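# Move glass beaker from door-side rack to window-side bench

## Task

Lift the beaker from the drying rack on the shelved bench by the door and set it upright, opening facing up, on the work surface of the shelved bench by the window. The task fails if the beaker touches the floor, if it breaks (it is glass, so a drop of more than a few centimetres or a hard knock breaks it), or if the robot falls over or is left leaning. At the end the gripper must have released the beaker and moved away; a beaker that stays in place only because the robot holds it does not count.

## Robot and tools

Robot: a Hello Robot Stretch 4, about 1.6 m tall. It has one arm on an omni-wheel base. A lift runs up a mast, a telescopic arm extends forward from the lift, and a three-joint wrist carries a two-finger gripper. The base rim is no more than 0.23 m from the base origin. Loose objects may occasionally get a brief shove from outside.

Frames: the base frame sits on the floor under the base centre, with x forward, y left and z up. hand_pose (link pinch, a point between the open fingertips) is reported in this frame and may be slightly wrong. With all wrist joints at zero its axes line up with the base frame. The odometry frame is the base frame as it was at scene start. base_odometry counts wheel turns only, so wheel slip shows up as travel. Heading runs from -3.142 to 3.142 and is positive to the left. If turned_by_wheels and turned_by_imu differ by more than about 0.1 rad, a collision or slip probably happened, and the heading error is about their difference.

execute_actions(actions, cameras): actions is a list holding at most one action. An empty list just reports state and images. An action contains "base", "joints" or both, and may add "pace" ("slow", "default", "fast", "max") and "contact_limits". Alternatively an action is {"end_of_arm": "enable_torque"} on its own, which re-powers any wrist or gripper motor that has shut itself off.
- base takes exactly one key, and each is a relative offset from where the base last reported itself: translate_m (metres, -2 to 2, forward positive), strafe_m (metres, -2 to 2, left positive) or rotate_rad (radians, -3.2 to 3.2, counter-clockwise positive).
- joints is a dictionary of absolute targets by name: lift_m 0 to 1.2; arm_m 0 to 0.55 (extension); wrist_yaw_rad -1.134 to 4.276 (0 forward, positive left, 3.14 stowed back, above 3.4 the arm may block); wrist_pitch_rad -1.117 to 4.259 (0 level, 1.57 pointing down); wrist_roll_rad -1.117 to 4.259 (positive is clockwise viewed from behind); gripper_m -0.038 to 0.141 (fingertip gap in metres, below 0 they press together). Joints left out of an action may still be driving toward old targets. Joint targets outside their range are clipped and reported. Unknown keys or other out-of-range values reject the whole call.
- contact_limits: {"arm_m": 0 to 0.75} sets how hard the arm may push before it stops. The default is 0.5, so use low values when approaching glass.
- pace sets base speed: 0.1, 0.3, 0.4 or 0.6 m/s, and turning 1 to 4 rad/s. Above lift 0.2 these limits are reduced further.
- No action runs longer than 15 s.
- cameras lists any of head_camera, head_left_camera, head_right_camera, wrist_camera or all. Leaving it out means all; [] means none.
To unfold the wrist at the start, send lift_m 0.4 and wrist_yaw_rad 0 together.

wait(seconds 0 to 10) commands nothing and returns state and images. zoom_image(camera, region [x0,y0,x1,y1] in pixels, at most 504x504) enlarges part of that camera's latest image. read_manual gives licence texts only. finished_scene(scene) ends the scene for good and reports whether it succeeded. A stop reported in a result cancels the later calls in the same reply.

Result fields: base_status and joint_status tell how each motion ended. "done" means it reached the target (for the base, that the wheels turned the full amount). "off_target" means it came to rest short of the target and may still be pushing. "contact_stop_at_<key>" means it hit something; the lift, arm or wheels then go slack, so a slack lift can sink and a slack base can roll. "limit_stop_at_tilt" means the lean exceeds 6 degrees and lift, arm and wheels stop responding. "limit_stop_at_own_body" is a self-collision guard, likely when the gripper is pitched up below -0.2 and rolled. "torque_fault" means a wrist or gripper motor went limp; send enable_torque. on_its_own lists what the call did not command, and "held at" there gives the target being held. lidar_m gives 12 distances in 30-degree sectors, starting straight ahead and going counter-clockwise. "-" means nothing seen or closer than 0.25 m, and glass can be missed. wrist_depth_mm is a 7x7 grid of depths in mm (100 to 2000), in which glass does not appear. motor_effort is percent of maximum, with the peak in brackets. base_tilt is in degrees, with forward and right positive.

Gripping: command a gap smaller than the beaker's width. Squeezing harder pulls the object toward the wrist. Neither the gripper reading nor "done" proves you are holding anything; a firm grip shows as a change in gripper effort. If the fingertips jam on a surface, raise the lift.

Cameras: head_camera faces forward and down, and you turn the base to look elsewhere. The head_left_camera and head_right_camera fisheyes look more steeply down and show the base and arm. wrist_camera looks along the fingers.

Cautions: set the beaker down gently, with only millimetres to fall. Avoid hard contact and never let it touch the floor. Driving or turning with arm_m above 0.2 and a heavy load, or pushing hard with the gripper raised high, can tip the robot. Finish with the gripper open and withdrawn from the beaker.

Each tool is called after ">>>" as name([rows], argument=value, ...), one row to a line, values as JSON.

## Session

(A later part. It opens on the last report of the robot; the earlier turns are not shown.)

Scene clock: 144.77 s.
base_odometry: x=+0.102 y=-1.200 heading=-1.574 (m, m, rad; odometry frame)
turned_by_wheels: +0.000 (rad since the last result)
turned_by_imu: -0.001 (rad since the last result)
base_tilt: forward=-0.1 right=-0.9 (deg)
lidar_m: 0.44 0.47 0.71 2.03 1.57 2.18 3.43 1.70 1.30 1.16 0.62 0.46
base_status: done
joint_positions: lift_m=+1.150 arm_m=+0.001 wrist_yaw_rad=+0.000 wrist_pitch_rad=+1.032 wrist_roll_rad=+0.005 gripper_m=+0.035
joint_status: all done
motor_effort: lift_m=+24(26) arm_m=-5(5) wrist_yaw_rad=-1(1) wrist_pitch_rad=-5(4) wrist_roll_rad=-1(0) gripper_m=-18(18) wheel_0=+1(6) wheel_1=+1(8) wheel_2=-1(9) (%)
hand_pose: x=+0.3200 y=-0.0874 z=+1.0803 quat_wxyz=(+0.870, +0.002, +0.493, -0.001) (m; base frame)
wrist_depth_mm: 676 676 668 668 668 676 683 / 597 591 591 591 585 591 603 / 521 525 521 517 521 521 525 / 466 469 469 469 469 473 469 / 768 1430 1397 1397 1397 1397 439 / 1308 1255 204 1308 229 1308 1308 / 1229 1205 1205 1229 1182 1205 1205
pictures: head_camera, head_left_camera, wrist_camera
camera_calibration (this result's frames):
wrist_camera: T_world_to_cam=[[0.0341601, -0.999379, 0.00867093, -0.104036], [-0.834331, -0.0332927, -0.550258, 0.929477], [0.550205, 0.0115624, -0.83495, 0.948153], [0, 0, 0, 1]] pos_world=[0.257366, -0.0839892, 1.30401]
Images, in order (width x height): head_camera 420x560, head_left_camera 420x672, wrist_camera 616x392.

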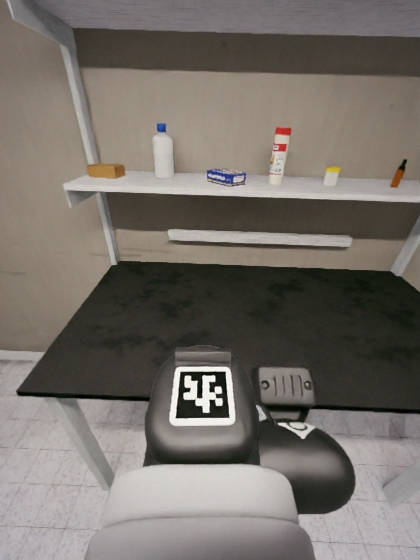

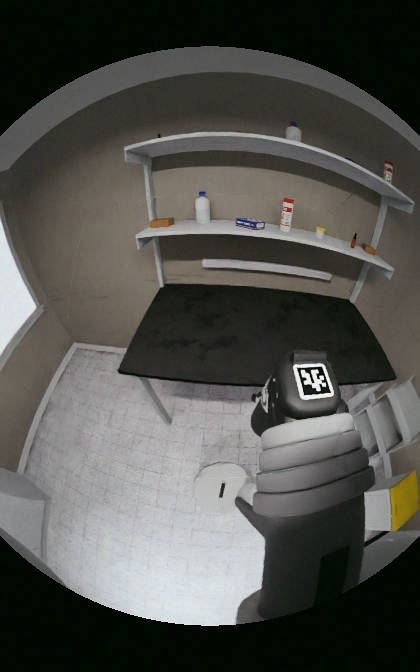

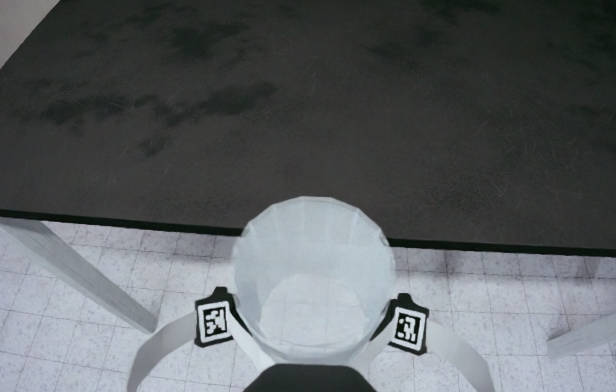

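>>> execute_actions([
  {"joints":{"arm_m":0.28,"lift_m":1.09}},
], cameras=[])

>>> execute_actions([
  {"joints":{"lift_m":1.05},"pace":"slow"},
], cameras=["head_camera","wrist_camera","head_left_camera","head_right_camera"])

Scene clock: 153.03 s.
base_odometry: x=+0.102 y=-1.200 heading=-1.574 (m, m, rad; odometry frame)
turned_by_wheels: +0.000 (rad since the last result)
turned_by_imu: +0.000 (rad since the last result)
base_tilt: forward=-0.1 right=-0.7 (deg)
lidar_m: 0.45 0.46 0.68 2.03 1.58 2.20 3.44 1.68 1.30 1.18 0.61 0.46
base_status: not commanded
joint_positions: lift_m=+1.090 arm_m=+0.279 wrist_yaw_rad=+0.000 wrist_pitch_rad=+1.032 wrist_roll_rad=+0.005 gripper_m=+0.035
joint_status: all done
motor_effort: lift_m=+16(18) arm_m=+6(9) wrist_yaw_rad=-1(1) wrist_pitch_rad=-3(3) wrist_roll_rad=-1(0) gripper_m=-20(19) wheel_0=+1(1) wheel_1=+1(1) wheel_2=-1(1) (%)
hand_pose: x=+0.5981 y=-0.0874 z=+1.0209 quat_wxyz=(+0.870, +0.002, +0.493, -0.001) (m; base frame)
wrist_depth_mm: 564 569 559 559 564 564 564 / 496 496 492 496 492 500 504 / 436 436 436 436 439 436 439 / 392 392 392 397 394 394 394 / 353 355 357 359 357 357 355 / 322 324 204 325 229 325 322 / 300 293 297 306 296 293 301
pictures: none
No camera images: the call's "cameras" was empty. Leave "cameras" out to get every camera's image.

Scene clock: 154.20 s.
base_odometry: x=+0.102 y=-1.200 heading=-1.574 (m, m, rad; odometry frame)
turned_by_wheels: +0.000 (rad since the last result)
turned_by_imu: +0.000 (rad since the last result)
base_tilt: forward=-0.1 right=-0.8 (deg)
lidar_m: 0.44 0.47 0.71 2.03 1.57 2.19 3.44 1.66 1.30 1.17 0.62 0.46
base_status: not commanded
joint_positions: lift_m=+1.050 arm_m=+0.279 wrist_yaw_rad=+0.000 wrist_pitch_rad=+1.032 wrist_roll_rad=+0.005 gripper_m=+0.035
joint_status: all done
motor_effort: lift_m=+16(15) arm_m=+6(6) wrist_yaw_rad=+0(1) wrist_pitch_rad=-3(4) wrist_roll_rad=+0(1) gripper_m=-18(19) wheel_0=+1(1) wheel_1=+1(1) wheel_2=-1(1) (%)
hand_pose: x=+0.5981 y=-0.0874 z=+0.9809 quat_wxyz=(+0.870, +0.002, +0.493, -0.001) (m; base frame)
wrist_depth_mm: 496 496 492 496 492 500 496 / 436 433 436 430 433 436 439 / 384 384 382 387 384 387 389 / 345 343 343 343 343 345 345 / 310 314 314 312 312 312 312 / 282 283 204 287 229 286 283 / 263 256 260 267 259 257 264
pictures: head_camera, head_left_camera, head_right_camera, wrist_camera
camera_calibration (this result's frames):
wrist_camera: T_world_to_cam=[[0.0342117, -0.999377, 0.00867464, -0.112699], [-0.834269, -0.0333366, -0.550349, 1.10683], [0.550295, 0.0115914, -0.83489, 0.712107], [0, 0, 0, 1]] pos_world=[0.535384, -0.0839847, 1.20465]
Images, in order (width x height): head_camera 420x560, head_left_camera 420x672, head_right_camera 420x672, wrist_camera 616x392.

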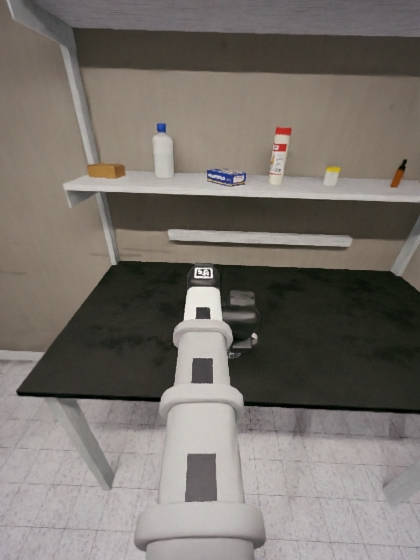

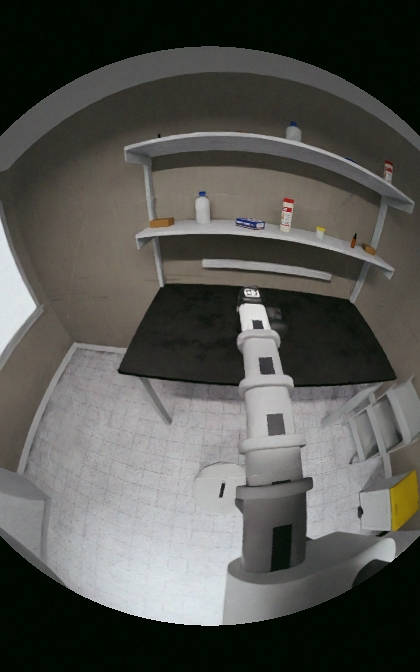

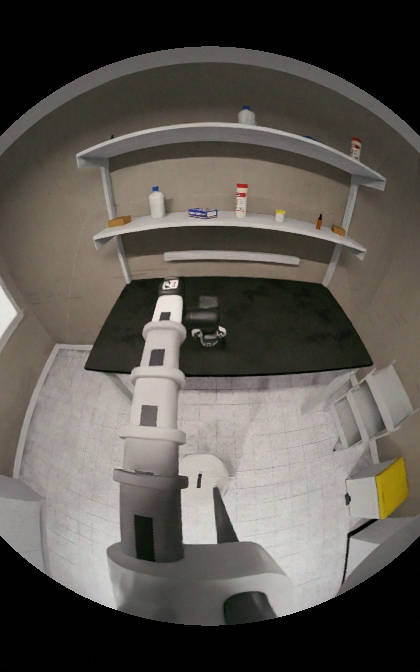

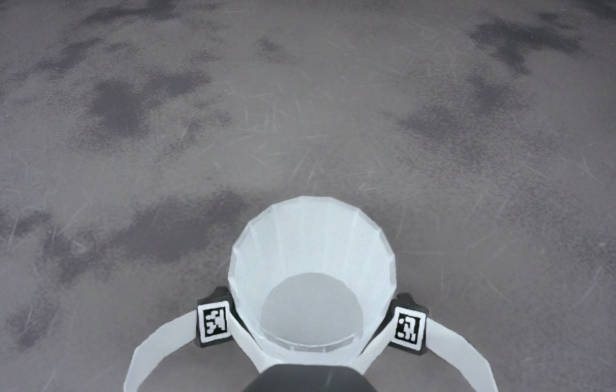

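>>> execute_actions([
  {"joints":{"lift_m":1.034},"pace":"slow"},
], cameras=["wrist_camera"])

>>> execute_actions([
  {"joints":{"lift_m":1.026},"pace":"slow"},
], cameras=["wrist_camera"])

Scene clock: 159.87 s.
base_odometry: x=+0.102 y=-1.200 heading=-1.574 (m, m, rad; odometry frame)
turned_by_wheels: +0.000 (rad since the last result)
turned_by_imu: +0.000 (rad since the last result)
base_tilt: forward=-0.1 right=-0.7 (deg)
lidar_m: 0.43 0.47 0.70 2.03 1.57 2.16 3.41 1.69 1.32 1.19 0.63 0.46
base_status: not commanded
joint_positions: lift_m=+1.034 arm_m=+0.279 wrist_yaw_rad=+0.000 wrist_pitch_rad=+1.032 wrist_roll_rad=+0.005 gripper_m=+0.035
joint_status: all done
motor_effort: lift_m=+16(12) arm_m=+6(6) wrist_yaw_rad=-1(0) wrist_pitch_rad=-3(3) wrist_roll_rad=+0(1) gripper_m=-20(18) wheel_0=+1(1) wheel_1=+1(1) wheel_2=-1(1) (%)
hand_pose: x=+0.5981 y=-0.0874 z=+0.9649 quat_wxyz=(+0.870, +0.002, +0.493, -0.001) (m; base frame)
wrist_depth_mm: 466 469 466 462 466 469 469 / 413 410 407 407 407 413 415 / 362 362 362 362 364 362 366 / 325 325 325 325 325 325 325 / 293 294 294 297 296 296 296 / 267 270 204 272 229 270 268 / 248 242 246 252 245 244 -
pictures: wrist_camera
camera_calibration (this result's frames):
wrist_camera: T_world_to_cam=[[0.0342112, -0.999377, 0.00867459, -0.11256], [-0.834269, -0.0333362, -0.550349, 1.09803], [0.550295, 0.0115912, -0.83489, 0.698745], [0, 0, 0, 1]] pos_world=[0.535384, -0.0839848, 1.18865]
Images, in order (width x height): wrist_camera 616x392.

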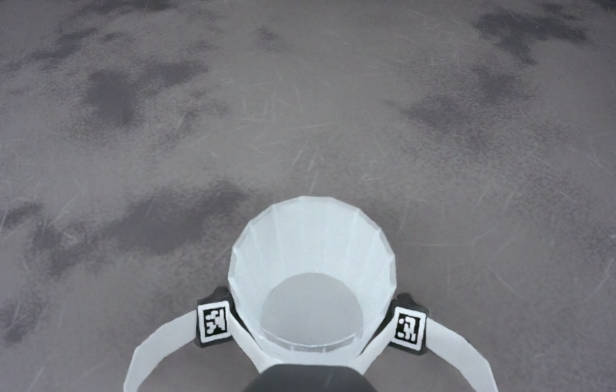

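Scene clock: 160.57 s.
base_odometry: x=+0.102 y=-1.200 heading=-1.574 (m, m, rad; odometry frame)
turned_by_wheels: +0.000 (rad since the last result)
turned_by_imu: +0.000 (rad since the last result)
base_tilt: forward=-0.1 right=-0.8 (deg)
lidar_m: 0.42 0.48 0.70 2.04 1.60 2.16 3.42 1.67 1.28 1.18 0.62 0.47
base_status: not commanded
joint_positions: lift_m=+1.026 arm_m=+0.279 wrist_yaw_rad=+0.000 wrist_pitch_rad=+1.032 wrist_roll_rad=+0.005 gripper_m=+0.035
joint_status: all done
motor_effort: lift_m=+16(18) arm_m=+6(6) wrist_yaw_rad=-1(1) wrist_pitch_rad=-4(3) wrist_roll_rad=+0(0) gripper_m=-18(19) wheel_0=+1(1) wheel_1=+1(1) wheel_2=-2(2) (%)
hand_pose: x=+0.5981 y=-0.0874 z=+0.9569 quat_wxyz=(+0.870, +0.002, +0.493, -0.001) (m; base frame)
wrist_depth_mm: 449 455 452 452 452 455 459 / 402 399 399 397 397 402 407 / 355 351 349 351 349 353 355 / 314 314 315 315 317 317 315 / 285 285 286 287 287 285 286 / 259 260 204 263 229 262 260 / 241 236 238 246 236 237 -
pictures: wrist_camera
camera_calibration (this result's frames):
wrist_camera: T_world_to_cam=[[0.0342114, -0.999377, 0.00867461, -0.11249], [-0.834269, -0.0333364, -0.550349, 1.09362], [0.550295, 0.0115913, -0.83489, 0.692063], [0, 0, 0, 1]] pos_world=[0.535385, -0.0839848, 1.18065]
Images, in order (width x height): wrist_camera 616x392.

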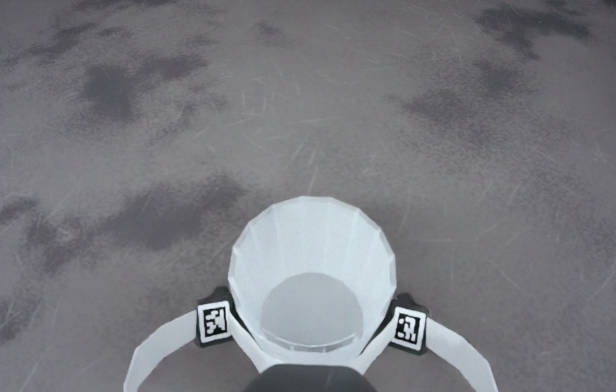

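>>> execute_actions([
  {"joints":{"lift_m":1.016},"pace":"slow"},
], cameras=["wrist_camera"])

Scene clock: 163.17 s.
base_odometry: x=+0.102 y=-1.200 heading=-1.574 (m, m, rad; odometry frame)
turned_by_wheels: +0.000 (rad since the last result)
turned_by_imu: +0.000 (rad since the last result)
base_tilt: forward=-0.1 right=-0.8 (deg)
lidar_m: 0.43 0.49 0.68 2.02 1.58 2.17 3.43 1.65 1.29 1.19 0.62 0.47
base_status: not commanded
joint_positions: lift_m=+1.016 arm_m=+0.279 wrist_yaw_rad=+0.000 wrist_pitch_rad=+1.032 wrist_roll_rad=+0.005 gripper_m=+0.035
joint_status: all done
motor_effort: lift_m=+16(10) arm_m=+6(6) wrist_yaw_rad=-1(1) wrist_pitch_rad=-4(4) wrist_roll_rad=+0(2) gripper_m=-20(18) wheel_0=+1(1) wheel_1=+1(1) wheel_2=-1(2) (%)
hand_pose: x=+0.5981 y=-0.0874 z=+0.9469 quat_wxyz=(+0.870, +0.002, +0.493, -0.001) (m; base frame)
wrist_depth_mm: 436 439 436 433 433 439 439 / 384 384 382 379 379 387 387 / 340 338 338 338 336 342 340 / 303 303 303 301 303 304 304 / 274 274 276 277 276 276 276 / 249 251 204 253 229 252 250 / 231 227 229 236 229 228 -
pictures: wrist_camera
camera_calibration (this result's frames):
wrist_camera: T_world_to_cam=[[0.0342116, -0.999377, 0.00867466, -0.112404], [-0.834269, -0.0333365, -0.550349, 1.08813], [0.550295, 0.0115913, -0.83489, 0.683727], [0, 0, 0, 1]] pos_world=[0.535386, -0.0839848, 1.17066]
Images, in order (width x height): wrist_camera 616x392.

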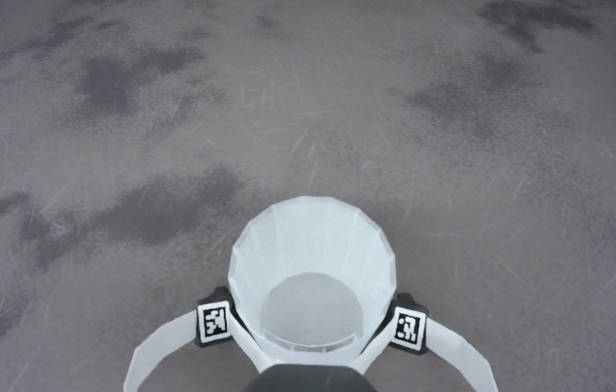

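>>> execute_actions([
  {"joints":{"lift_m":1.006},"pace":"slow"},
], cameras=["wrist_camera"])

Scene clock: 165.67 s.
base_odometry: x=+0.102 y=-1.200 heading=-1.574 (m, m, rad; odometry frame)
turned_by_wheels: +0.000 (rad since the last result)
turned_by_imu: +0.000 (rad since the last result)
base_tilt: forward=+0.0 right=-0.8 (deg)
lidar_m: 0.44 0.45 0.69 2.04 1.59 2.17 3.41 1.65 1.29 1.19 0.61 0.46
base_status: not commanded
joint_positions: lift_m=+1.006 arm_m=+0.279 wrist_yaw_rad=+0.000 wrist_pitch_rad=+1.032 wrist_roll_rad=+0.005 gripper_m=+0.035
joint_status: all done
motor_effort: lift_m=+16(12) arm_m=+6(5) wrist_yaw_rad=-1(1) wrist_pitch_rad=-3(4) wrist_roll_rad=-1(1) gripper_m=-18(18) wheel_0=+1(1) wheel_1=+1(1) wheel_2=-1(1) (%)
hand_pose: x=+0.5981 y=-0.0874 z=+0.9369 quat_wxyz=(+0.870, +0.002, +0.493, -0.001) (m; base frame)
wrist_depth_mm: 421 421 415 415 418 424 421 / 368 366 368 364 368 370 373 / 324 325 324 324 325 324 327 / 290 290 290 291 291 291 291 / 263 265 266 266 265 265 265 / 239 240 204 243 230 242 240 / 222 217 220 227 218 218 -
pictures: wrist_camera
camera_calibration (this result's frames):
wrist_camera: T_world_to_cam=[[0.0342113, -0.999377, 0.00867451, -0.112317], [-0.834269, -0.0333362, -0.550349, 1.08263], [0.550295, 0.0115913, -0.83489, 0.675378], [0, 0, 0, 1]] pos_world=[0.535386, -0.0839848, 1.16066]
Images, in order (width x height): wrist_camera 616x392.

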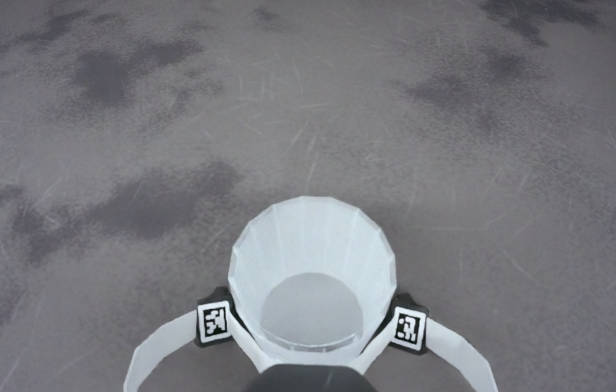

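>>> execute_actions([
  {"joints":{"lift_m":0.998},"pace":"slow"},
], cameras=["wrist_camera","head_right_camera"])

Scene clock: 171.30 s.
base_odometry: x=+0.102 y=-1.200 heading=-1.574 (m, m, rad; odometry frame)
turned_by_wheels: +0.000 (rad since the last result)
turned_by_imu: +0.000 (rad since the last result)
base_tilt: forward=+0.0 right=-0.8 (deg)
lidar_m: 0.44 0.48 0.68 2.03 1.57 2.17 3.42 1.67 1.30 1.18 0.63 0.47
base_status: not commanded
joint_positions: lift_m=+0.998 arm_m=+0.279 wrist_yaw_rad=+0.000 wrist_pitch_rad=+1.032 wrist_roll_rad=+0.005 gripper_m=+0.035
joint_status: all done
motor_effort: lift_m=+14(19) arm_m=+5(6) wrist_yaw_rad=+1(1) wrist_pitch_rad=-3(3) wrist_roll_rad=-1(1) gripper_m=-18(19) wheel_0=+1(1) wheel_1=+1(1) wheel_2=-1(1) (%)
hand_pose: x=+0.5980 y=-0.0875 z=+0.9291 quat_wxyz=(+0.870, +0.002, +0.493, -0.001) (m; base frame)
wrist_depth_mm: 410 407 404 404 407 410 413 / 362 357 355 357 357 362 364 / 319 315 315 317 317 319 319 / 283 283 283 283 285 283 286 / 255 257 258 258 259 259 256 / 232 235 202 236 229 235 235 / 217 211 216 217 213 213 -
pictures: head_right_camera, wrist_camera
camera_calibration (this result's frames):
wrist_camera: T_world_to_cam=[[0.0337073, -0.999394, 0.00867878, -0.112027], [-0.834217, -0.0329165, -0.550452, 1.07842], [0.550404, 0.0113143, -0.834822, 0.66872], [0, 0, 0, 1]] pos_world=[0.535349, -0.0840278, 1.15285]
Images, in order (width x height): head_right_camera 420x672, wrist_camera 616x392.

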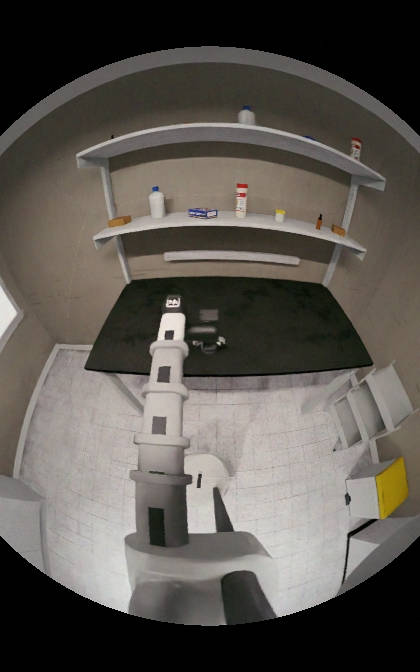

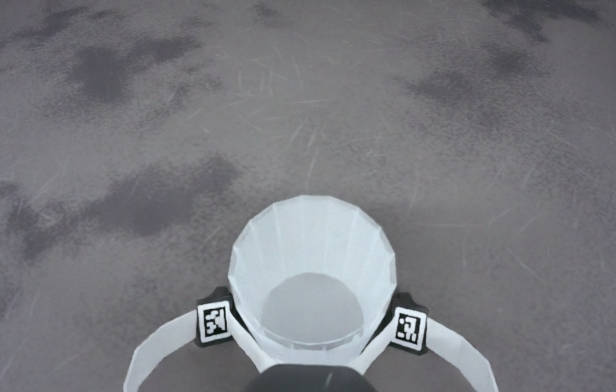

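>>> execute_actions([
  {"joints":{"lift_m":0.993},"pace":"slow"},
], cameras=["wrist_camera"])

Scene clock: 178.83 s.
base_odometry: x=+0.102 y=-1.200 heading=-1.574 (m, m, rad; odometry frame)
turned_by_wheels: +0.000 (rad since the last result)
turned_by_imu: +0.000 (rad since the last result)
base_tilt: forward=-0.1 right=-0.8 (deg)
lidar_m: 0.42 0.49 0.72 2.04 1.58 2.18 3.44 1.69 1.27 1.19 0.61 0.45
base_status: not commanded
joint_positions: lift_m=+0.994 arm_m=+0.279 wrist_yaw_rad=-0.003 wrist_pitch_rad=+1.030 wrist_roll_rad=+0.005 gripper_m=+0.035
joint_status: all done
motor_effort: lift_m=+7(12) arm_m=+5(6) wrist_yaw_rad=+8(8) wrist_pitch_rad=+0(3) wrist_roll_rad=+0(0) gripper_m=-9(19) wheel_0=+1(1) wheel_1=+1(1) wheel_2=-1(1) (%)
hand_pose: x=+0.5981 y=-0.0878 z=+0.9249 quat_wxyz=(+0.870, +0.003, +0.493, -0.002) (m; base frame)
wrist_depth_mm: 410 413 410 410 410 418 418 / 362 359 357 357 359 366 366 / 317 317 317 317 317 319 320 / 283 283 282 285 286 285 286 / 254 257 257 258 258 258 257 / 232 233 202 236 227 236 235 / 216 212 213 216 213 211 -
pictures: wrist_camera
camera_calibration (this result's frames):
wrist_camera: T_world_to_cam=[[0.0311897, -0.999475, 0.00871606, -0.1109], [-0.833691, -0.0308245, -0.55137, 1.07682], [0.55135, 0.00993059, -0.834215, 0.663874], [0, 0, 0, 1]] pos_world=[0.535164, -0.0842419, 1.1485]
Images, in order (width x height): wrist_camera 616x392.

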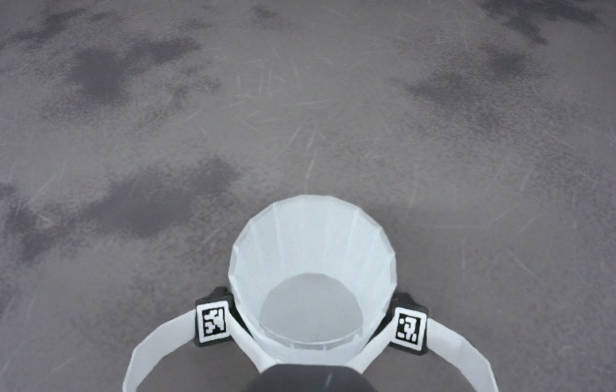

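>>> execute_actions([
  {"joints":{"lift_m":1.004,"gripper_m":0.12},"pace":"default"},
], cameras=["wrist_camera"])

Scene clock: 183.47 s.
base_odometry: x=+0.102 y=-1.200 heading=-1.574 (m, m, rad; odometry frame)
turned_by_wheels: +0.000 (rad since the last result)
turned_by_imu: +0.000 (rad since the last result)
base_tilt: forward=-0.1 right=-0.8 (deg)
lidar_m: 0.41 0.48 0.69 2.01 1.59 2.18 3.42 1.67 1.29 1.19 0.62 0.46
base_status: not commanded
joint_positions: lift_m=+1.004 arm_m=+0.279 wrist_yaw_rad=+0.000 wrist_pitch_rad=+1.030 wrist_roll_rad=+0.005 gripper_m=+0.120
joint_status: all done
motor_effort: lift_m=+21(26) arm_m=+5(6) wrist_yaw_rad=+1(8) wrist_pitch_rad=+2(3) wrist_roll_rad=-1(1) gripper_m=+2(19) wheel_0=+1(1) wheel_1=+1(1) wheel_2=-2(1) (%)
hand_pose: x=+0.5985 y=-0.0875 z=+0.9348 quat_wxyz=(+0.870, +0.002, +0.492, -0.001) (m; base frame)
wrist_depth_mm: 421 424 421 418 421 427 427 / 373 368 368 368 368 370 373 / 327 325 325 324 325 327 327 / 291 291 293 293 293 293 297 / 263 264 265 266 265 266 265 / 239 241 211 243 222 243 241 / 223 220 222 154 222 222 -
pictures: wrist_camera
camera_calibration (this result's frames):
wrist_camera: T_world_to_cam=[[0.0336795, -0.999394, 0.00874174, -0.112136], [-0.833197, -0.032907, -0.551996, 1.08277], [0.551949, 0.0113073, -0.833801, 0.671331], [0, 0, 0, 1]] pos_world=[0.535393, -0.0840288, 1.15842]
Images, in order (width x height): wrist_camera 616x392.

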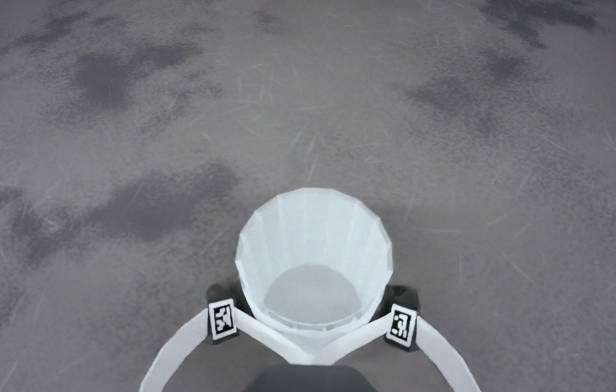

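>>> execute_actions([
  {"joints":{"lift_m":1.03},"pace":"slow"},
], cameras=["wrist_camera"])

Scene clock: 185.77 s.
base_odometry: x=+0.102 y=-1.200 heading=-1.574 (m, m, rad; odometry frame)
turned_by_wheels: +0.000 (rad since the last result)
turned_by_imu: +0.000 (rad since the last result)
base_tilt: forward=-0.1 right=-0.7 (deg)
lidar_m: 0.43 0.47 0.68 2.03 1.56 2.16 3.46 1.67 1.31 1.17 0.62 0.45
base_status: not commanded
joint_positions: lift_m=+1.030 arm_m=+0.279 wrist_yaw_rad=+0.000 wrist_pitch_rad=+1.031 wrist_roll_rad=+0.005 gripper_m=+0.120
joint_status: all done
motor_effort: lift_m=+24(27) arm_m=+5(6) wrist_yaw_rad=+0(1) wrist_pitch_rad=-1(0) wrist_roll_rad=+0(2) gripper_m=+1(0) wheel_0=+1(1) wheel_1=+1(1) wheel_2=-1(1) (%)
hand_pose: x=+0.5983 y=-0.0874 z=+0.9604 quat_wxyz=(+0.870, +0.002, +0.493, -0.001) (m; base frame)
wrist_depth_mm: 466 462 459 455 459 462 462 / 407 407 402 399 404 410 410 / 355 357 357 357 357 357 359 / 320 320 320 320 322 320 322 / 289 291 290 291 291 290 290 / 263 264 217 267 263 266 264 / 245 242 244 149 245 242 -
pictures: wrist_camera
camera_calibration (this result's frames):
wrist_camera: T_world_to_cam=[[0.0338704, -0.999388, 0.00870784, -0.112407], [-0.833741, -0.0330588, -0.551164, 1.09624], [0.551115, 0.0114081, -0.834351, 0.693847], [0, 0, 0, 1]] pos_world=[0.535401, -0.0840132, 1.1841]
Images, in order (width x height): wrist_camera 616x392.

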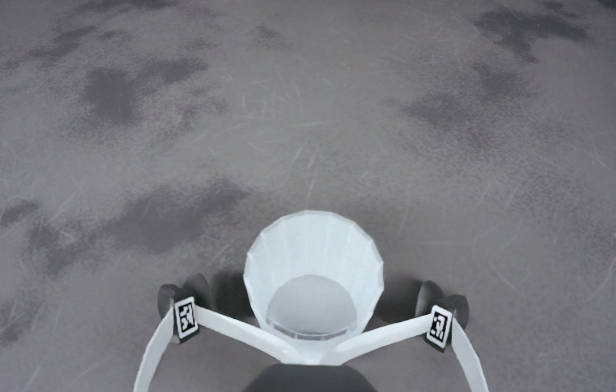

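>>> execute_actions([
  {"joints":{"arm_m":0.0},"pace":"fast"},
], cameras=[])

>>> execute_actions([
  {"joints":{"wrist_pitch_rad":0.0,"lift_m":0.792}},
], cameras=["wrist_camera","head_camera"])

Scene clock: 197.27 s.
base_odometry: x=+0.102 y=-1.200 heading=-1.574 (m, m, rad; odometry frame)
turned_by_wheels: +0.000 (rad since the last result)
turned_by_imu: +0.000 (rad since the last result)
base_tilt: forward=-0.1 right=-0.8 (deg)
lidar_m: 0.44 0.46 0.68 2.02 1.58 2.15 3.44 1.69 1.30 1.17 0.62 0.47
base_status: not commanded
joint_positions: lift_m=+1.030 arm_m=+0.001 wrist_yaw_rad=+0.000 wrist_pitch_rad=+1.031 wrist_roll_rad=+0.005 gripper_m=+0.120
joint_status: all done
motor_effort: lift_m=+24(24) arm_m=-5(6) wrist_yaw_rad=+0(0) wrist_pitch_rad=-3(2) wrist_roll_rad=-2(1) gripper_m=-4(0) wheel_0=+1(1) wheel_1=+1(1) wheel_2=-1(2) (%)
hand_pose: x=+0.3201 y=-0.0874 z=+0.9604 quat_wxyz=(+0.870, +0.002, +0.493, -0.001) (m; base frame)
wrist_depth_mm: 459 466 459 459 462 469 466 / 413 407 402 404 407 407 415 / 359 357 357 357 359 359 364 / 1430 1397 1397 1397 1397 347 1397 / 778 1281 1281 1308 1336 1308 1308 / 1182 1138 217 1229 1182 1229 1182 / 1078 1078 1118 150 1098 1098 1118
pictures: none
No camera images: the call's "cameras" was empty. Leave "cameras" out to get every camera's image.

Scene clock: 199.33 s.
base_odometry: x=+0.102 y=-1.200 heading=-1.574 (m, m, rad; odometry frame)
turned_by_wheels: +0.000 (rad since the last result)
turned_by_imu: +0.000 (rad since the last result)
base_tilt: forward=-0.1 right=-0.8 (deg)
lidar_m: 0.45 0.45 0.69 2.03 1.58 2.15 3.44 1.70 1.30 1.16 0.59 0.45
base_status: not commanded
joint_positions: lift_m=+0.792 arm_m=+0.001 wrist_yaw_rad=+0.000 wrist_pitch_rad=+0.003 wrist_roll_rad=+0.005 gripper_m=+0.120
joint_status: all done
motor_effort: lift_m=+16(25) arm_m=-5(5) wrist_yaw_rad=-1(0) wrist_pitch_rad=-7(15) wrist_roll_rad=+0(1) gripper_m=-2(1) wheel_0=+1(1) wheel_1=+1(1) wheel_2=-1(1) (%)
hand_pose: x=+0.4604 y=-0.0874 z=+0.9697 quat_wxyz=(+1.000, +0.002, +0.001, +0.000) (m; base frame)
wrist_depth_mm: 1078 891 809 750 778 1008 991 / 1060 931 976 976 931 891 854 / 1060 1042 1025 1025 1008 991 991 / 1078 1042 1042 1025 991 991 976 / 788 842 931 1008 991 991 976 / 355 366 217 418 382 427 424 / 249 239 255 149 264 260 278
pictures: head_camera, wrist_camera
camera_calibration (this result's frames):
wrist_camera: T_world_to_cam=[[0.0101806, -0.999381, 0.0336637, -0.121071], [0.0412402, -0.0332172, -0.998597, 1.01744], [0.999097, 0.0115546, 0.0408765, -0.277428], [0, 0, 0, 1]] pos_world=[0.236451, -0.0839942, 1.03143]
Images, in order (width x height): head_camera 420x560, wrist_camera 616x392.

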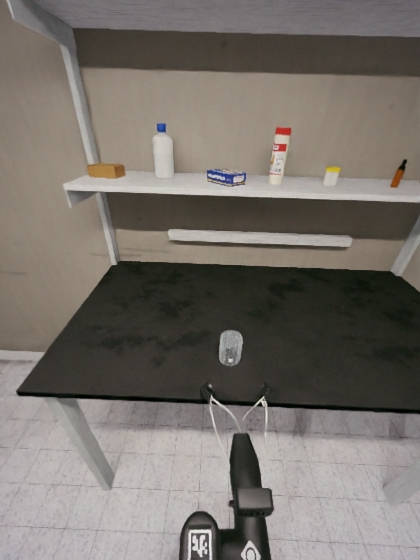

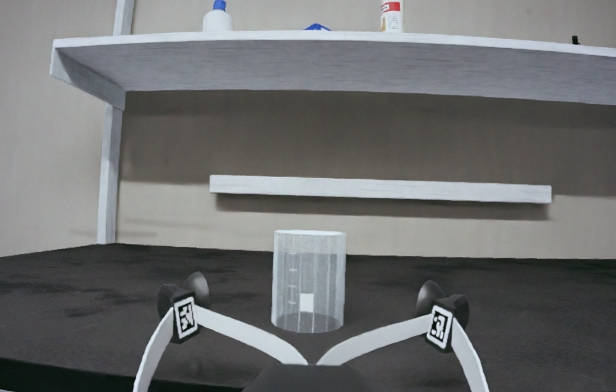

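>>> execute_actions([
  {"joints":{"arm_m":0.15,"lift_m":0.788},"contact_limits":{"arm_m":0.2}},
], cameras=["wrist_camera"])

Scene clock: 204.20 s.
base_odometry: x=+0.102 y=-1.200 heading=-1.574 (m, m, rad; odometry frame)
turned_by_wheels: +0.000 (rad since the last result)
turned_by_imu: +0.000 (rad since the last result)
base_tilt: forward=-0.1 right=-0.7 (deg)
lidar_m: 0.46 0.45 0.70 2.03 1.58 2.17 3.47 1.69 1.30 1.20 0.63 0.47
base_status: not commanded
joint_positions: lift_m=+0.788 arm_m=+0.149 wrist_yaw_rad=+0.000 wrist_pitch_rad=+0.002 wrist_roll_rad=+0.005 gripper_m=+0.120
joint_status: all done
motor_effort: lift_m=+16(16) arm_m=+6(2) wrist_yaw_rad=+0(0) wrist_pitch_rad=-6(5) wrist_roll_rad=-2(0) gripper_m=+1(3) wheel_0=+1(1) wheel_1=+1(1) wheel_2=-1(2) (%)
contact_limits: arm_m 0.2
hand_pose: x=+0.6085 y=-0.0874 z=+0.9658 quat_wxyz=(+1.000, +0.002, +0.001, +0.000) (m; base frame)
wrist_depth_mm: 707 683 699 691 668 640 634 / 904 891 891 878 866 854 831 / 917 891 878 878 854 854 842 / 904 891 866 854 854 842 831 / 723 788 878 854 842 831 820 / 340 351 217 402 364 407 407 / 237 228 242 149 251 248 -
pictures: wrist_camera
camera_calibration (this result's frames):
wrist_camera: T_world_to_cam=[[0.0102141, -0.999381, 0.0336673, -0.122457], [0.0416089, -0.0332152, -0.998582, 1.00719], [0.999082, 0.0116005, 0.0412439, -0.425497], [0, 0, 0, 1]] pos_world=[0.384449, -0.0839912, 1.02744]
Images, in order (width x height): wrist_camera 616x392.

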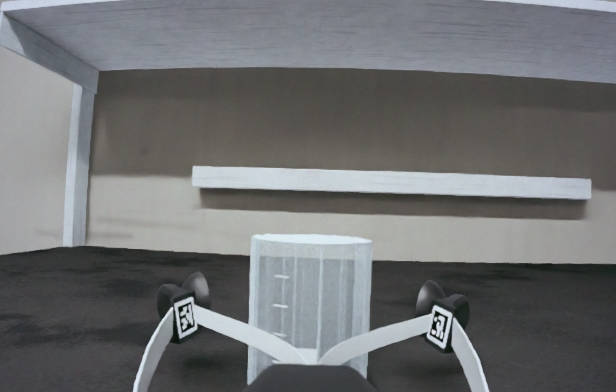

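>>> execute_actions([
  {"joints":{"gripper_m":0.04}},
], cameras=["wrist_camera"])

>>> execute_actions([
  {"joints":{"lift_m":0.85}},
], cameras=["wrist_camera"])

Scene clock: 210.73 s.
base_odometry: x=+0.102 y=-1.200 heading=-1.574 (m, m, rad; odometry frame)
turned_by_wheels: +0.000 (rad since the last result)
turned_by_imu: +0.000 (rad since the last result)
base_tilt: forward=-0.1 right=-0.8 (deg)
lidar_m: 0.44 0.46 0.71 2.02 1.55 2.16 3.45 1.67 1.32 1.19 0.60 0.49
base_status: not commanded
joint_positions: lift_m=+0.788 arm_m=+0.149 wrist_yaw_rad=+0.000 wrist_pitch_rad=+0.002 wrist_roll_rad=+0.005 gripper_m=+0.040
joint_status: all done
motor_effort: lift_m=+16(16) arm_m=+6(5) wrist_yaw_rad=-1(1) wrist_pitch_rad=-7(5) wrist_roll_rad=-1(0) gripper_m=-19(14) wheel_0=+1(1) wheel_1=+1(1) wheel_2=-1(1) (%)
hand_pose: x=+0.6085 y=-0.0874 z=+0.9658 quat_wxyz=(+1.000, +0.002, +0.001, +0.000) (m; base frame)
wrist_depth_mm: 691 691 691 683 661 640 634 / 917 891 904 878 866 842 842 / 904 891 878 866 866 854 831 / 904 891 878 866 854 842 831 / 723 798 878 866 854 842 831 / 340 362 203 397 230 407 407 / 236 223 239 251 233 232 -
pictures: wrist_camera
camera_calibration (this result's frames):
wrist_camera: T_world_to_cam=[[0.0103061, -0.99938, 0.0336673, -0.122487], [0.041612, -0.0332113, -0.998582, 1.00719], [0.999081, 0.0116925, 0.0412439, -0.425497], [0, 0, 0, 1]] pos_world=[0.384457, -0.0839853, 1.02744]
Images, in order (width x height): wrist_camera 616x392.

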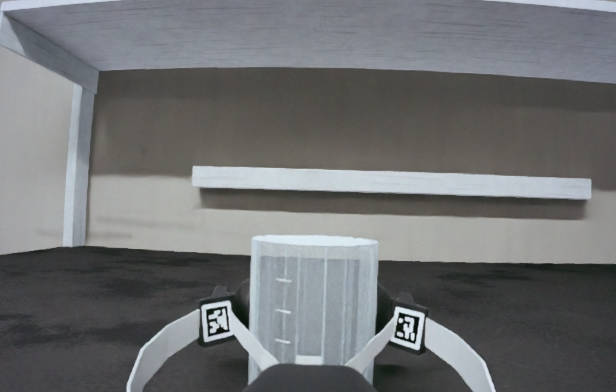

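Scene clock: 211.93 s.
base_odometry: x=+0.102 y=-1.200 heading=-1.574 (m, m, rad; odometry frame)
turned_by_wheels: +0.000 (rad since the last result)
turned_by_imu: +0.000 (rad since the last result)
base_tilt: forward=-0.1 right=-0.7 (deg)
lidar_m: 0.44 0.46 0.69 2.05 1.59 2.15 3.42 1.69 1.31 1.17 0.61 0.45
base_status: not commanded
joint_positions: lift_m=+0.850 arm_m=+0.149 wrist_yaw_rad=+0.000 wrist_pitch_rad=+0.003 wrist_roll_rad=+0.005 gripper_m=+0.040
joint_status: all done
motor_effort: lift_m=+24(24) arm_m=+6(6) wrist_yaw_rad=+0(1) wrist_pitch_rad=-7(8) wrist_roll_rad=-1(1) gripper_m=-15(17) wheel_0=+1(1) wheel_1=+1(1) wheel_2=-1(1) (%)
hand_pose: x=+0.6085 y=-0.0874 z=+1.0269 quat_wxyz=(+1.000, +0.002, +0.002, +0.000) (m; base frame)
wrist_depth_mm: 597 597 609 597 591 564 559 / 741 809 820 798 768 750 699 / 891 891 891 866 854 854 842 / 891 891 866 866 854 842 820 / 891 878 878 854 854 831 820 / 535 569 204 627 230 640 627 / 375 349 366 394 366 366 415
pictures: wrist_camera
camera_calibration (this result's frames):
wrist_camera: T_world_to_cam=[[0.0103317, -0.99938, 0.03366, -0.124551], [0.0408757, -0.0332115, -0.998612, 1.06869], [0.999111, 0.0116932, 0.0405073, -0.42728], [0, 0, 0, 1]] pos_world=[0.384503, -0.0839852, 1.08871]
Images, in order (width x height): wrist_camera 616x392.

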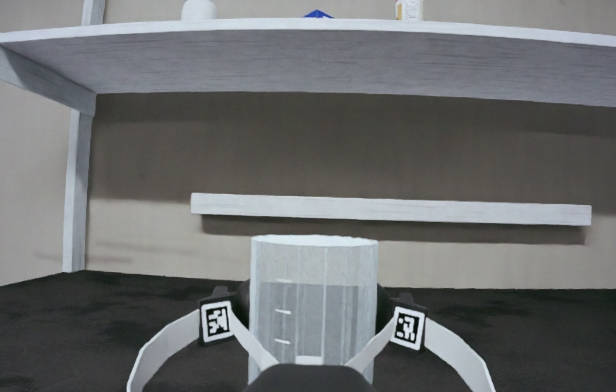

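>>> execute_actions([
  {"joints":{"wrist_roll_rad":3.14,"lift_m":0.86}},
], cameras=["wrist_camera","head_camera"])

Scene clock: 217.17 s.
base_odometry: x=+0.102 y=-1.200 heading=-1.574 (m, m, rad; odometry frame)
turned_by_wheels: +0.000 (rad since the last result)
turned_by_imu: +0.000 (rad since the last result)
base_tilt: forward=-0.1 right=-0.8 (deg)
lidar_m: 0.42 0.47 0.70 2.03 1.58 2.20 3.45 1.66 1.31 1.20 0.62 0.46
base_status: not commanded
joint_positions: lift_m=+0.860 arm_m=+0.149 wrist_yaw_rad=+0.000 wrist_pitch_rad=+0.003 wrist_roll_rad=+3.140 gripper_m=+0.040
joint_status: all done
motor_effort: lift_m=+24(29) arm_m=+5(6) wrist_yaw_rad=-2(1) wrist_pitch_rad=-7(9) wrist_roll_rad=+0(5) gripper_m=-15(17) wheel_0=+1(1) wheel_1=+1(1) wheel_2=-1(1) (%)
hand_pose: x=+0.6085 y=-0.0874 z=+1.0370 quat_wxyz=(+0.001, +1.000, +0.000, -0.002) (m; base frame)
wrist_depth_mm: 128 125 125 124 120 115 - / 178 178 177 174 168 160 - / 336 330 324 309 293 274 262 / 854 866 866 866 866 878 788 / 842 842 842 854 866 866 854 / 831 842 203 866 231 854 842 / 831 831 842 842 842 854 820
pictures: head_camera, wrist_camera
camera_calibration (this result's frames):
wrist_camera: T_world_to_cam=[[0.00973747, 0.999144, -0.0402109, 0.126681], [0.0472195, 0.0397085, 0.998095, -0.989292], [0.998837, -0.0116177, -0.0467924, -0.339031], [0, 0, 0, 1]] pos_world=[0.384117, -0.091228, 0.976637]
Images, in order (width x height): head_camera 420x560, wrist_camera 616x392.

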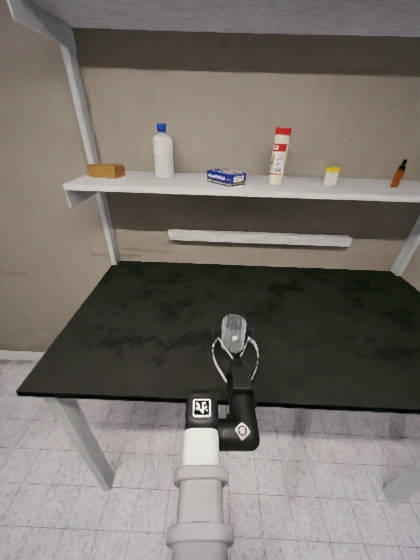

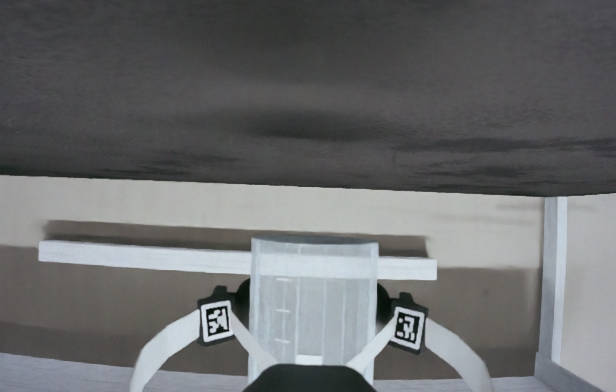

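>>> execute_actions([
  {"joints":{"lift_m":0.80}},
], cameras=[])

>>> execute_actions([
  {"joints":{"lift_m":0.79},"pace":"slow"},
], cameras=["wrist_camera","head_camera"])

Scene clock: 225.97 s.
base_odometry: x=+0.102 y=-1.200 heading=-1.574 (m, m, rad; odometry frame)
turned_by_wheels: +0.000 (rad since the last result)
turned_by_imu: +0.000 (rad since the last result)
base_tilt: forward=-0.1 right=-0.8 (deg)
lidar_m: 0.45 0.47 0.68 2.02 1.58 2.17 3.43 1.67 1.29 1.17 0.60 0.46
base_status: not commanded
joint_positions: lift_m=+0.800 arm_m=+0.149 wrist_yaw_rad=+0.000 wrist_pitch_rad=+0.003 wrist_roll_rad=+3.140 gripper_m=+0.040
joint_status: all done
motor_effort: lift_m=+17(22) arm_m=+5(6) wrist_yaw_rad=-1(0) wrist_pitch_rad=-7(8) wrist_roll_rad=+0(1) gripper_m=-17(16) wheel_0=+1(1) wheel_1=+1(1) wheel_2=-1(1) (%)
hand_pose: x=+0.6085 y=-0.0874 z=+0.9776 quat_wxyz=(+0.001, +1.000, +0.000, -0.002) (m; base frame)
wrist_depth_mm: 116 116 117 117 118 119 - / 115 116 116 117 117 118 - / - - - - - - - / 854 866 634 866 - - - / 842 854 842 854 854 854 866 / 842 842 204 854 230 866 842 / 842 831 831 854 842 854 820
pictures: none
No camera images: the call's "cameras" was empty. Leave "cameras" out to get every camera's image.

Scene clock: 226.70 s.
base_odometry: x=+0.102 y=-1.200 heading=-1.574 (m, m, rad; odometry frame)
turned_by_wheels: +0.000 (rad since the last result)
turned_by_imu: +0.000 (rad since the last result)
base_tilt: forward=+0.0 right=-0.8 (deg)
lidar_m: 0.45 0.49 0.71 2.03 1.58 2.14 3.46 1.65 1.30 1.18 0.61 0.46
base_status: not commanded
joint_positions: lift_m=+0.790 arm_m=+0.149 wrist_yaw_rad=+0.000 wrist_pitch_rad=+0.003 wrist_roll_rad=+3.140 gripper_m=+0.040
joint_status: all done
motor_effort: lift_m=+16(13) arm_m=+6(5) wrist_yaw_rad=-1(1) wrist_pitch_rad=-7(8) wrist_roll_rad=+1(3) gripper_m=-17(16) wheel_0=+1(1) wheel_1=+1(1) wheel_2=-2(1) (%)
hand_pose: x=+0.6085 y=-0.0874 z=+0.9676 quat_wxyz=(+0.001, +1.000, +0.000, -0.002) (m; base frame)
wrist_depth_mm: 116 116 117 117 118 119 - / 115 116 116 117 117 118 - / - - 116 116 116 117 - / - - - - - - - / 842 842 842 866 866 878 - / 842 842 203 842 231 866 842 / 831 831 842 854 842 842 831
pictures: head_camera, wrist_camera
camera_calibration (this result's frames):
wrist_camera: T_world_to_cam=[[0.00973692, 0.999144, -0.0402027, 0.123885], [0.0472368, 0.0397001, 0.998094, -0.920078], [0.998836, -0.0116174, -0.0468098, -0.34226], [0, 0, 0, 1]] pos_world=[0.384117, -0.0912275, 0.907284]
Images, in order (width x height): head_camera 420x560, wrist_camera 616x392.

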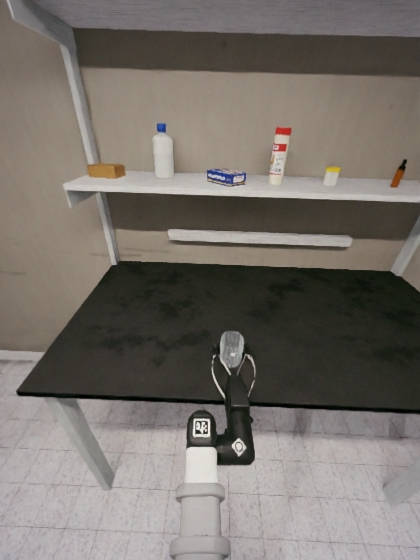

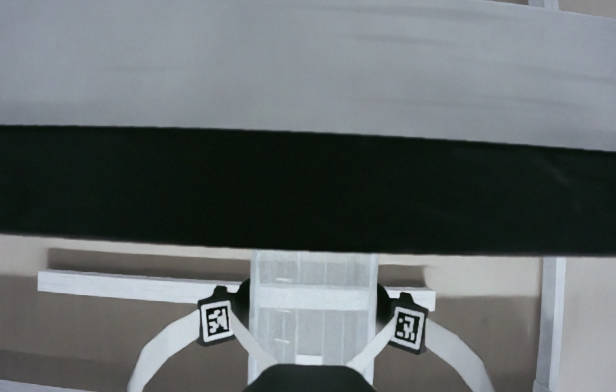

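>>> execute_actions([
  {"joints":{"lift_m":0.783},"pace":"slow"},
], cameras=[])

Scene clock: 228.57 s.
base_odometry: x=+0.102 y=-1.200 heading=-1.574 (m, m, rad; odometry frame)
turned_by_wheels: +0.000 (rad since the last result)
turned_by_imu: +0.000 (rad since the last result)
base_tilt: forward=-0.1 right=-0.8 (deg)
lidar_m: 0.41 0.47 0.67 2.05 1.60 2.20 3.45 1.67 1.30 1.19 0.62 0.48
base_status: not commanded
joint_positions: lift_m=+0.783 arm_m=+0.149 wrist_yaw_rad=+0.000 wrist_pitch_rad=+0.002 wrist_roll_rad=+3.140 gripper_m=+0.040
joint_status: all done
motor_effort: lift_m=+15(10) arm_m=+6(5) wrist_yaw_rad=-1(1) wrist_pitch_rad=-3(7) wrist_roll_rad=-1(1) gripper_m=-16(18) wheel_0=+1(1) wheel_1=+1(1) wheel_2=-2(1) (%)
hand_pose: x=+0.6085 y=-0.0874 z=+0.9610 quat_wxyz=(+0.001, +1.000, +0.000, -0.001) (m; base frame)
wrist_depth_mm: 116 116 117 117 118 119 - / 115 115 116 116 117 118 - / 114 114 115 116 116 117 - / - - - - - - - / - - - - - - - / 842 854 204 854 231 866 842 / 842 842 831 854 866 866 831
pictures: none
No camera images: the call's "cameras" was empty. Leave "cameras" out to get every camera's image.

Contact made. Release.

>>> execute_actions([
  {"joints":{"gripper_m":0.11}},
], cameras=["wrist_camera","head_camera"])

Scene clock: 231.60 s.
base_odometry: x=+0.102 y=-1.200 heading=-1.574 (m, m, rad; odometry frame)
turned_by_wheels: +0.000 (rad since the last result)
turned_by_imu: +0.000 (rad since the last result)
base_tilt: forward=-0.1 right=-0.8 (deg)
lidar_m: 0.43 0.47 0.69 2.01 1.59 2.16 3.43 1.65 1.31 1.18 0.63 0.47
base_status: not commanded
joint_positions: lift_m=+0.783 arm_m=+0.149 wrist_yaw_rad=+0.000 wrist_pitch_rad=+0.002 wrist_roll_rad=+3.140 gripper_m=+0.110
joint_status: all done
motor_effort: lift_m=+15(15) arm_m=+5(5) wrist_yaw_rad=-1(0) wrist_pitch_rad=-4(5) wrist_roll_rad=-1(1) gripper_m=-1(21) wheel_0=+1(1) wheel_1=+1(1) wheel_2=-1(1) (%)
hand_pose: x=+0.6085 y=-0.0874 z=+0.9610 quat_wxyz=(+0.001, +1.000, +0.000, -0.001) (m; base frame)
wrist_depth_mm: 116 116 117 117 118 118 - / 115 116 116 116 117 118 - / 114 114 115 116 116 117 - / - - - - - - - / - - - - - - - / 842 842 214 854 798 866 842 / 820 842 842 149 854 854 842
pictures: head_camera, wrist_camera
camera_calibration (this result's frames):
wrist_camera: T_world_to_cam=[[0.00989457, 0.99915, -0.0400123, 0.123373], [0.0460402, 0.0395166, 0.998158, -0.912848], [0.998891, -0.0117185, -0.0456101, -0.343755], [0, 0, 0, 1]] pos_world=[0.384181, -0.0912236, 0.900424]
Images, in order (width x height): head_camera 420x560, wrist_camera 616x392.

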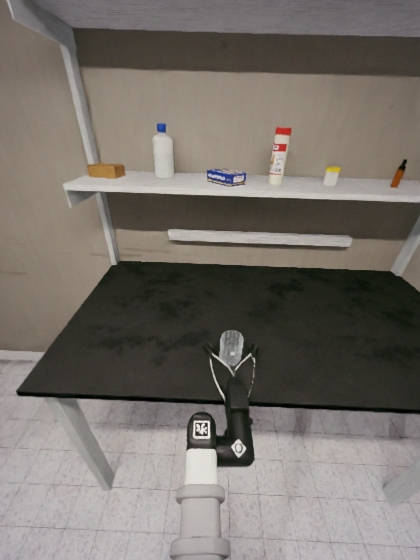

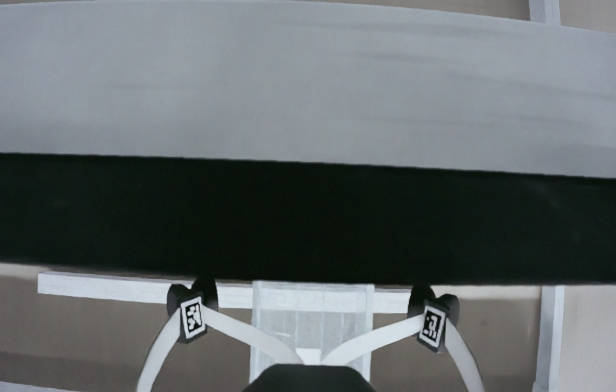

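>>> execute_actions([
  {"base":{"translate_m":-0.3},"joints":{"arm_m":0.0},"pace":"fast"},
], cameras=["head_camera"])

>>> zoom_image(camera="head_camera", region=[170, 240, 290, 340])

Scene clock: 235.60 s.
base_odometry: x=+0.103 y=-0.900 heading=-1.574 (m, m, rad; odometry frame)
turned_by_wheels: +0.000 (rad since the last result)
turned_by_imu: +0.000 (rad since the last result)
base_tilt: forward=-0.1 right=-0.7 (deg)
lidar_m: 0.73 0.80 2.12 1.49 1.51 2.19 2.67 1.65 1.32 1.24 1.02 0.75
base_status: done
joint_positions: lift_m=+0.783 arm_m=+0.001 wrist_yaw_rad=+0.000 wrist_pitch_rad=+0.002 wrist_roll_rad=+3.140 gripper_m=+0.110
joint_status: all done
motor_effort: lift_m=+16(16) arm_m=-4(2) wrist_yaw_rad=+0(1) wrist_pitch_rad=-4(4) wrist_roll_rad=+0(1) gripper_m=-1(4) wheel_0=-1(7) wheel_1=+0(7) wheel_2=-1(7) (%)
hand_pose: x=+0.4604 y=-0.0875 z=+0.9609 quat_wxyz=(+0.001, +1.000, +0.000, -0.001) (m; base frame)
wrist_depth_mm: 1308 1366 1308 1366 1366 1336 1366 / 1336 1336 1336 1336 1336 1397 1397 / 1336 1336 1308 1336 1336 1366 1336 / 559 559 564 564 569 569 574 / 1281 1281 1336 1308 1308 1336 1336 / 1281 1281 213 1308 1308 1308 1308 / 1025 1008 1042 150 1098 1060 1308
pictures: head_camera
Images, in order (width x height): head_camera 420x560.

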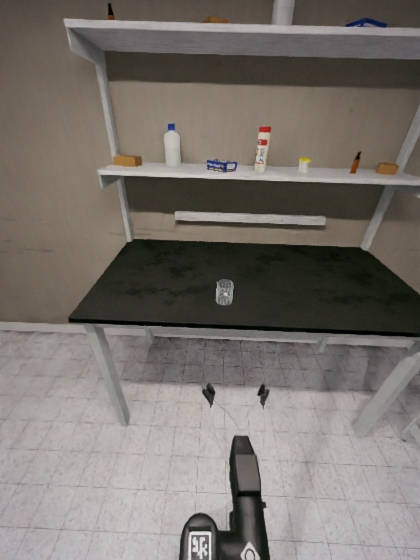

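Region (170, 240, 290, 340) of head_camera's 420x560 image, scaled by 4.200, with more detail than that image has.

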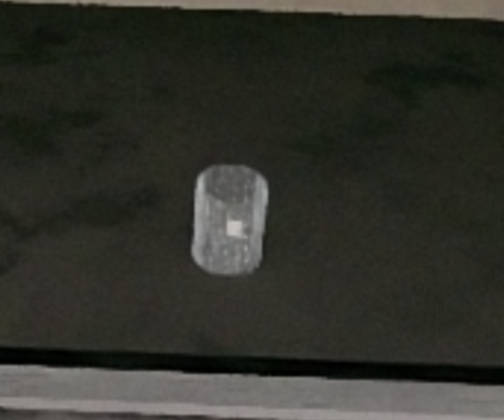

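>>> finished_scene(scene=1)

The scene is finished: the task was done.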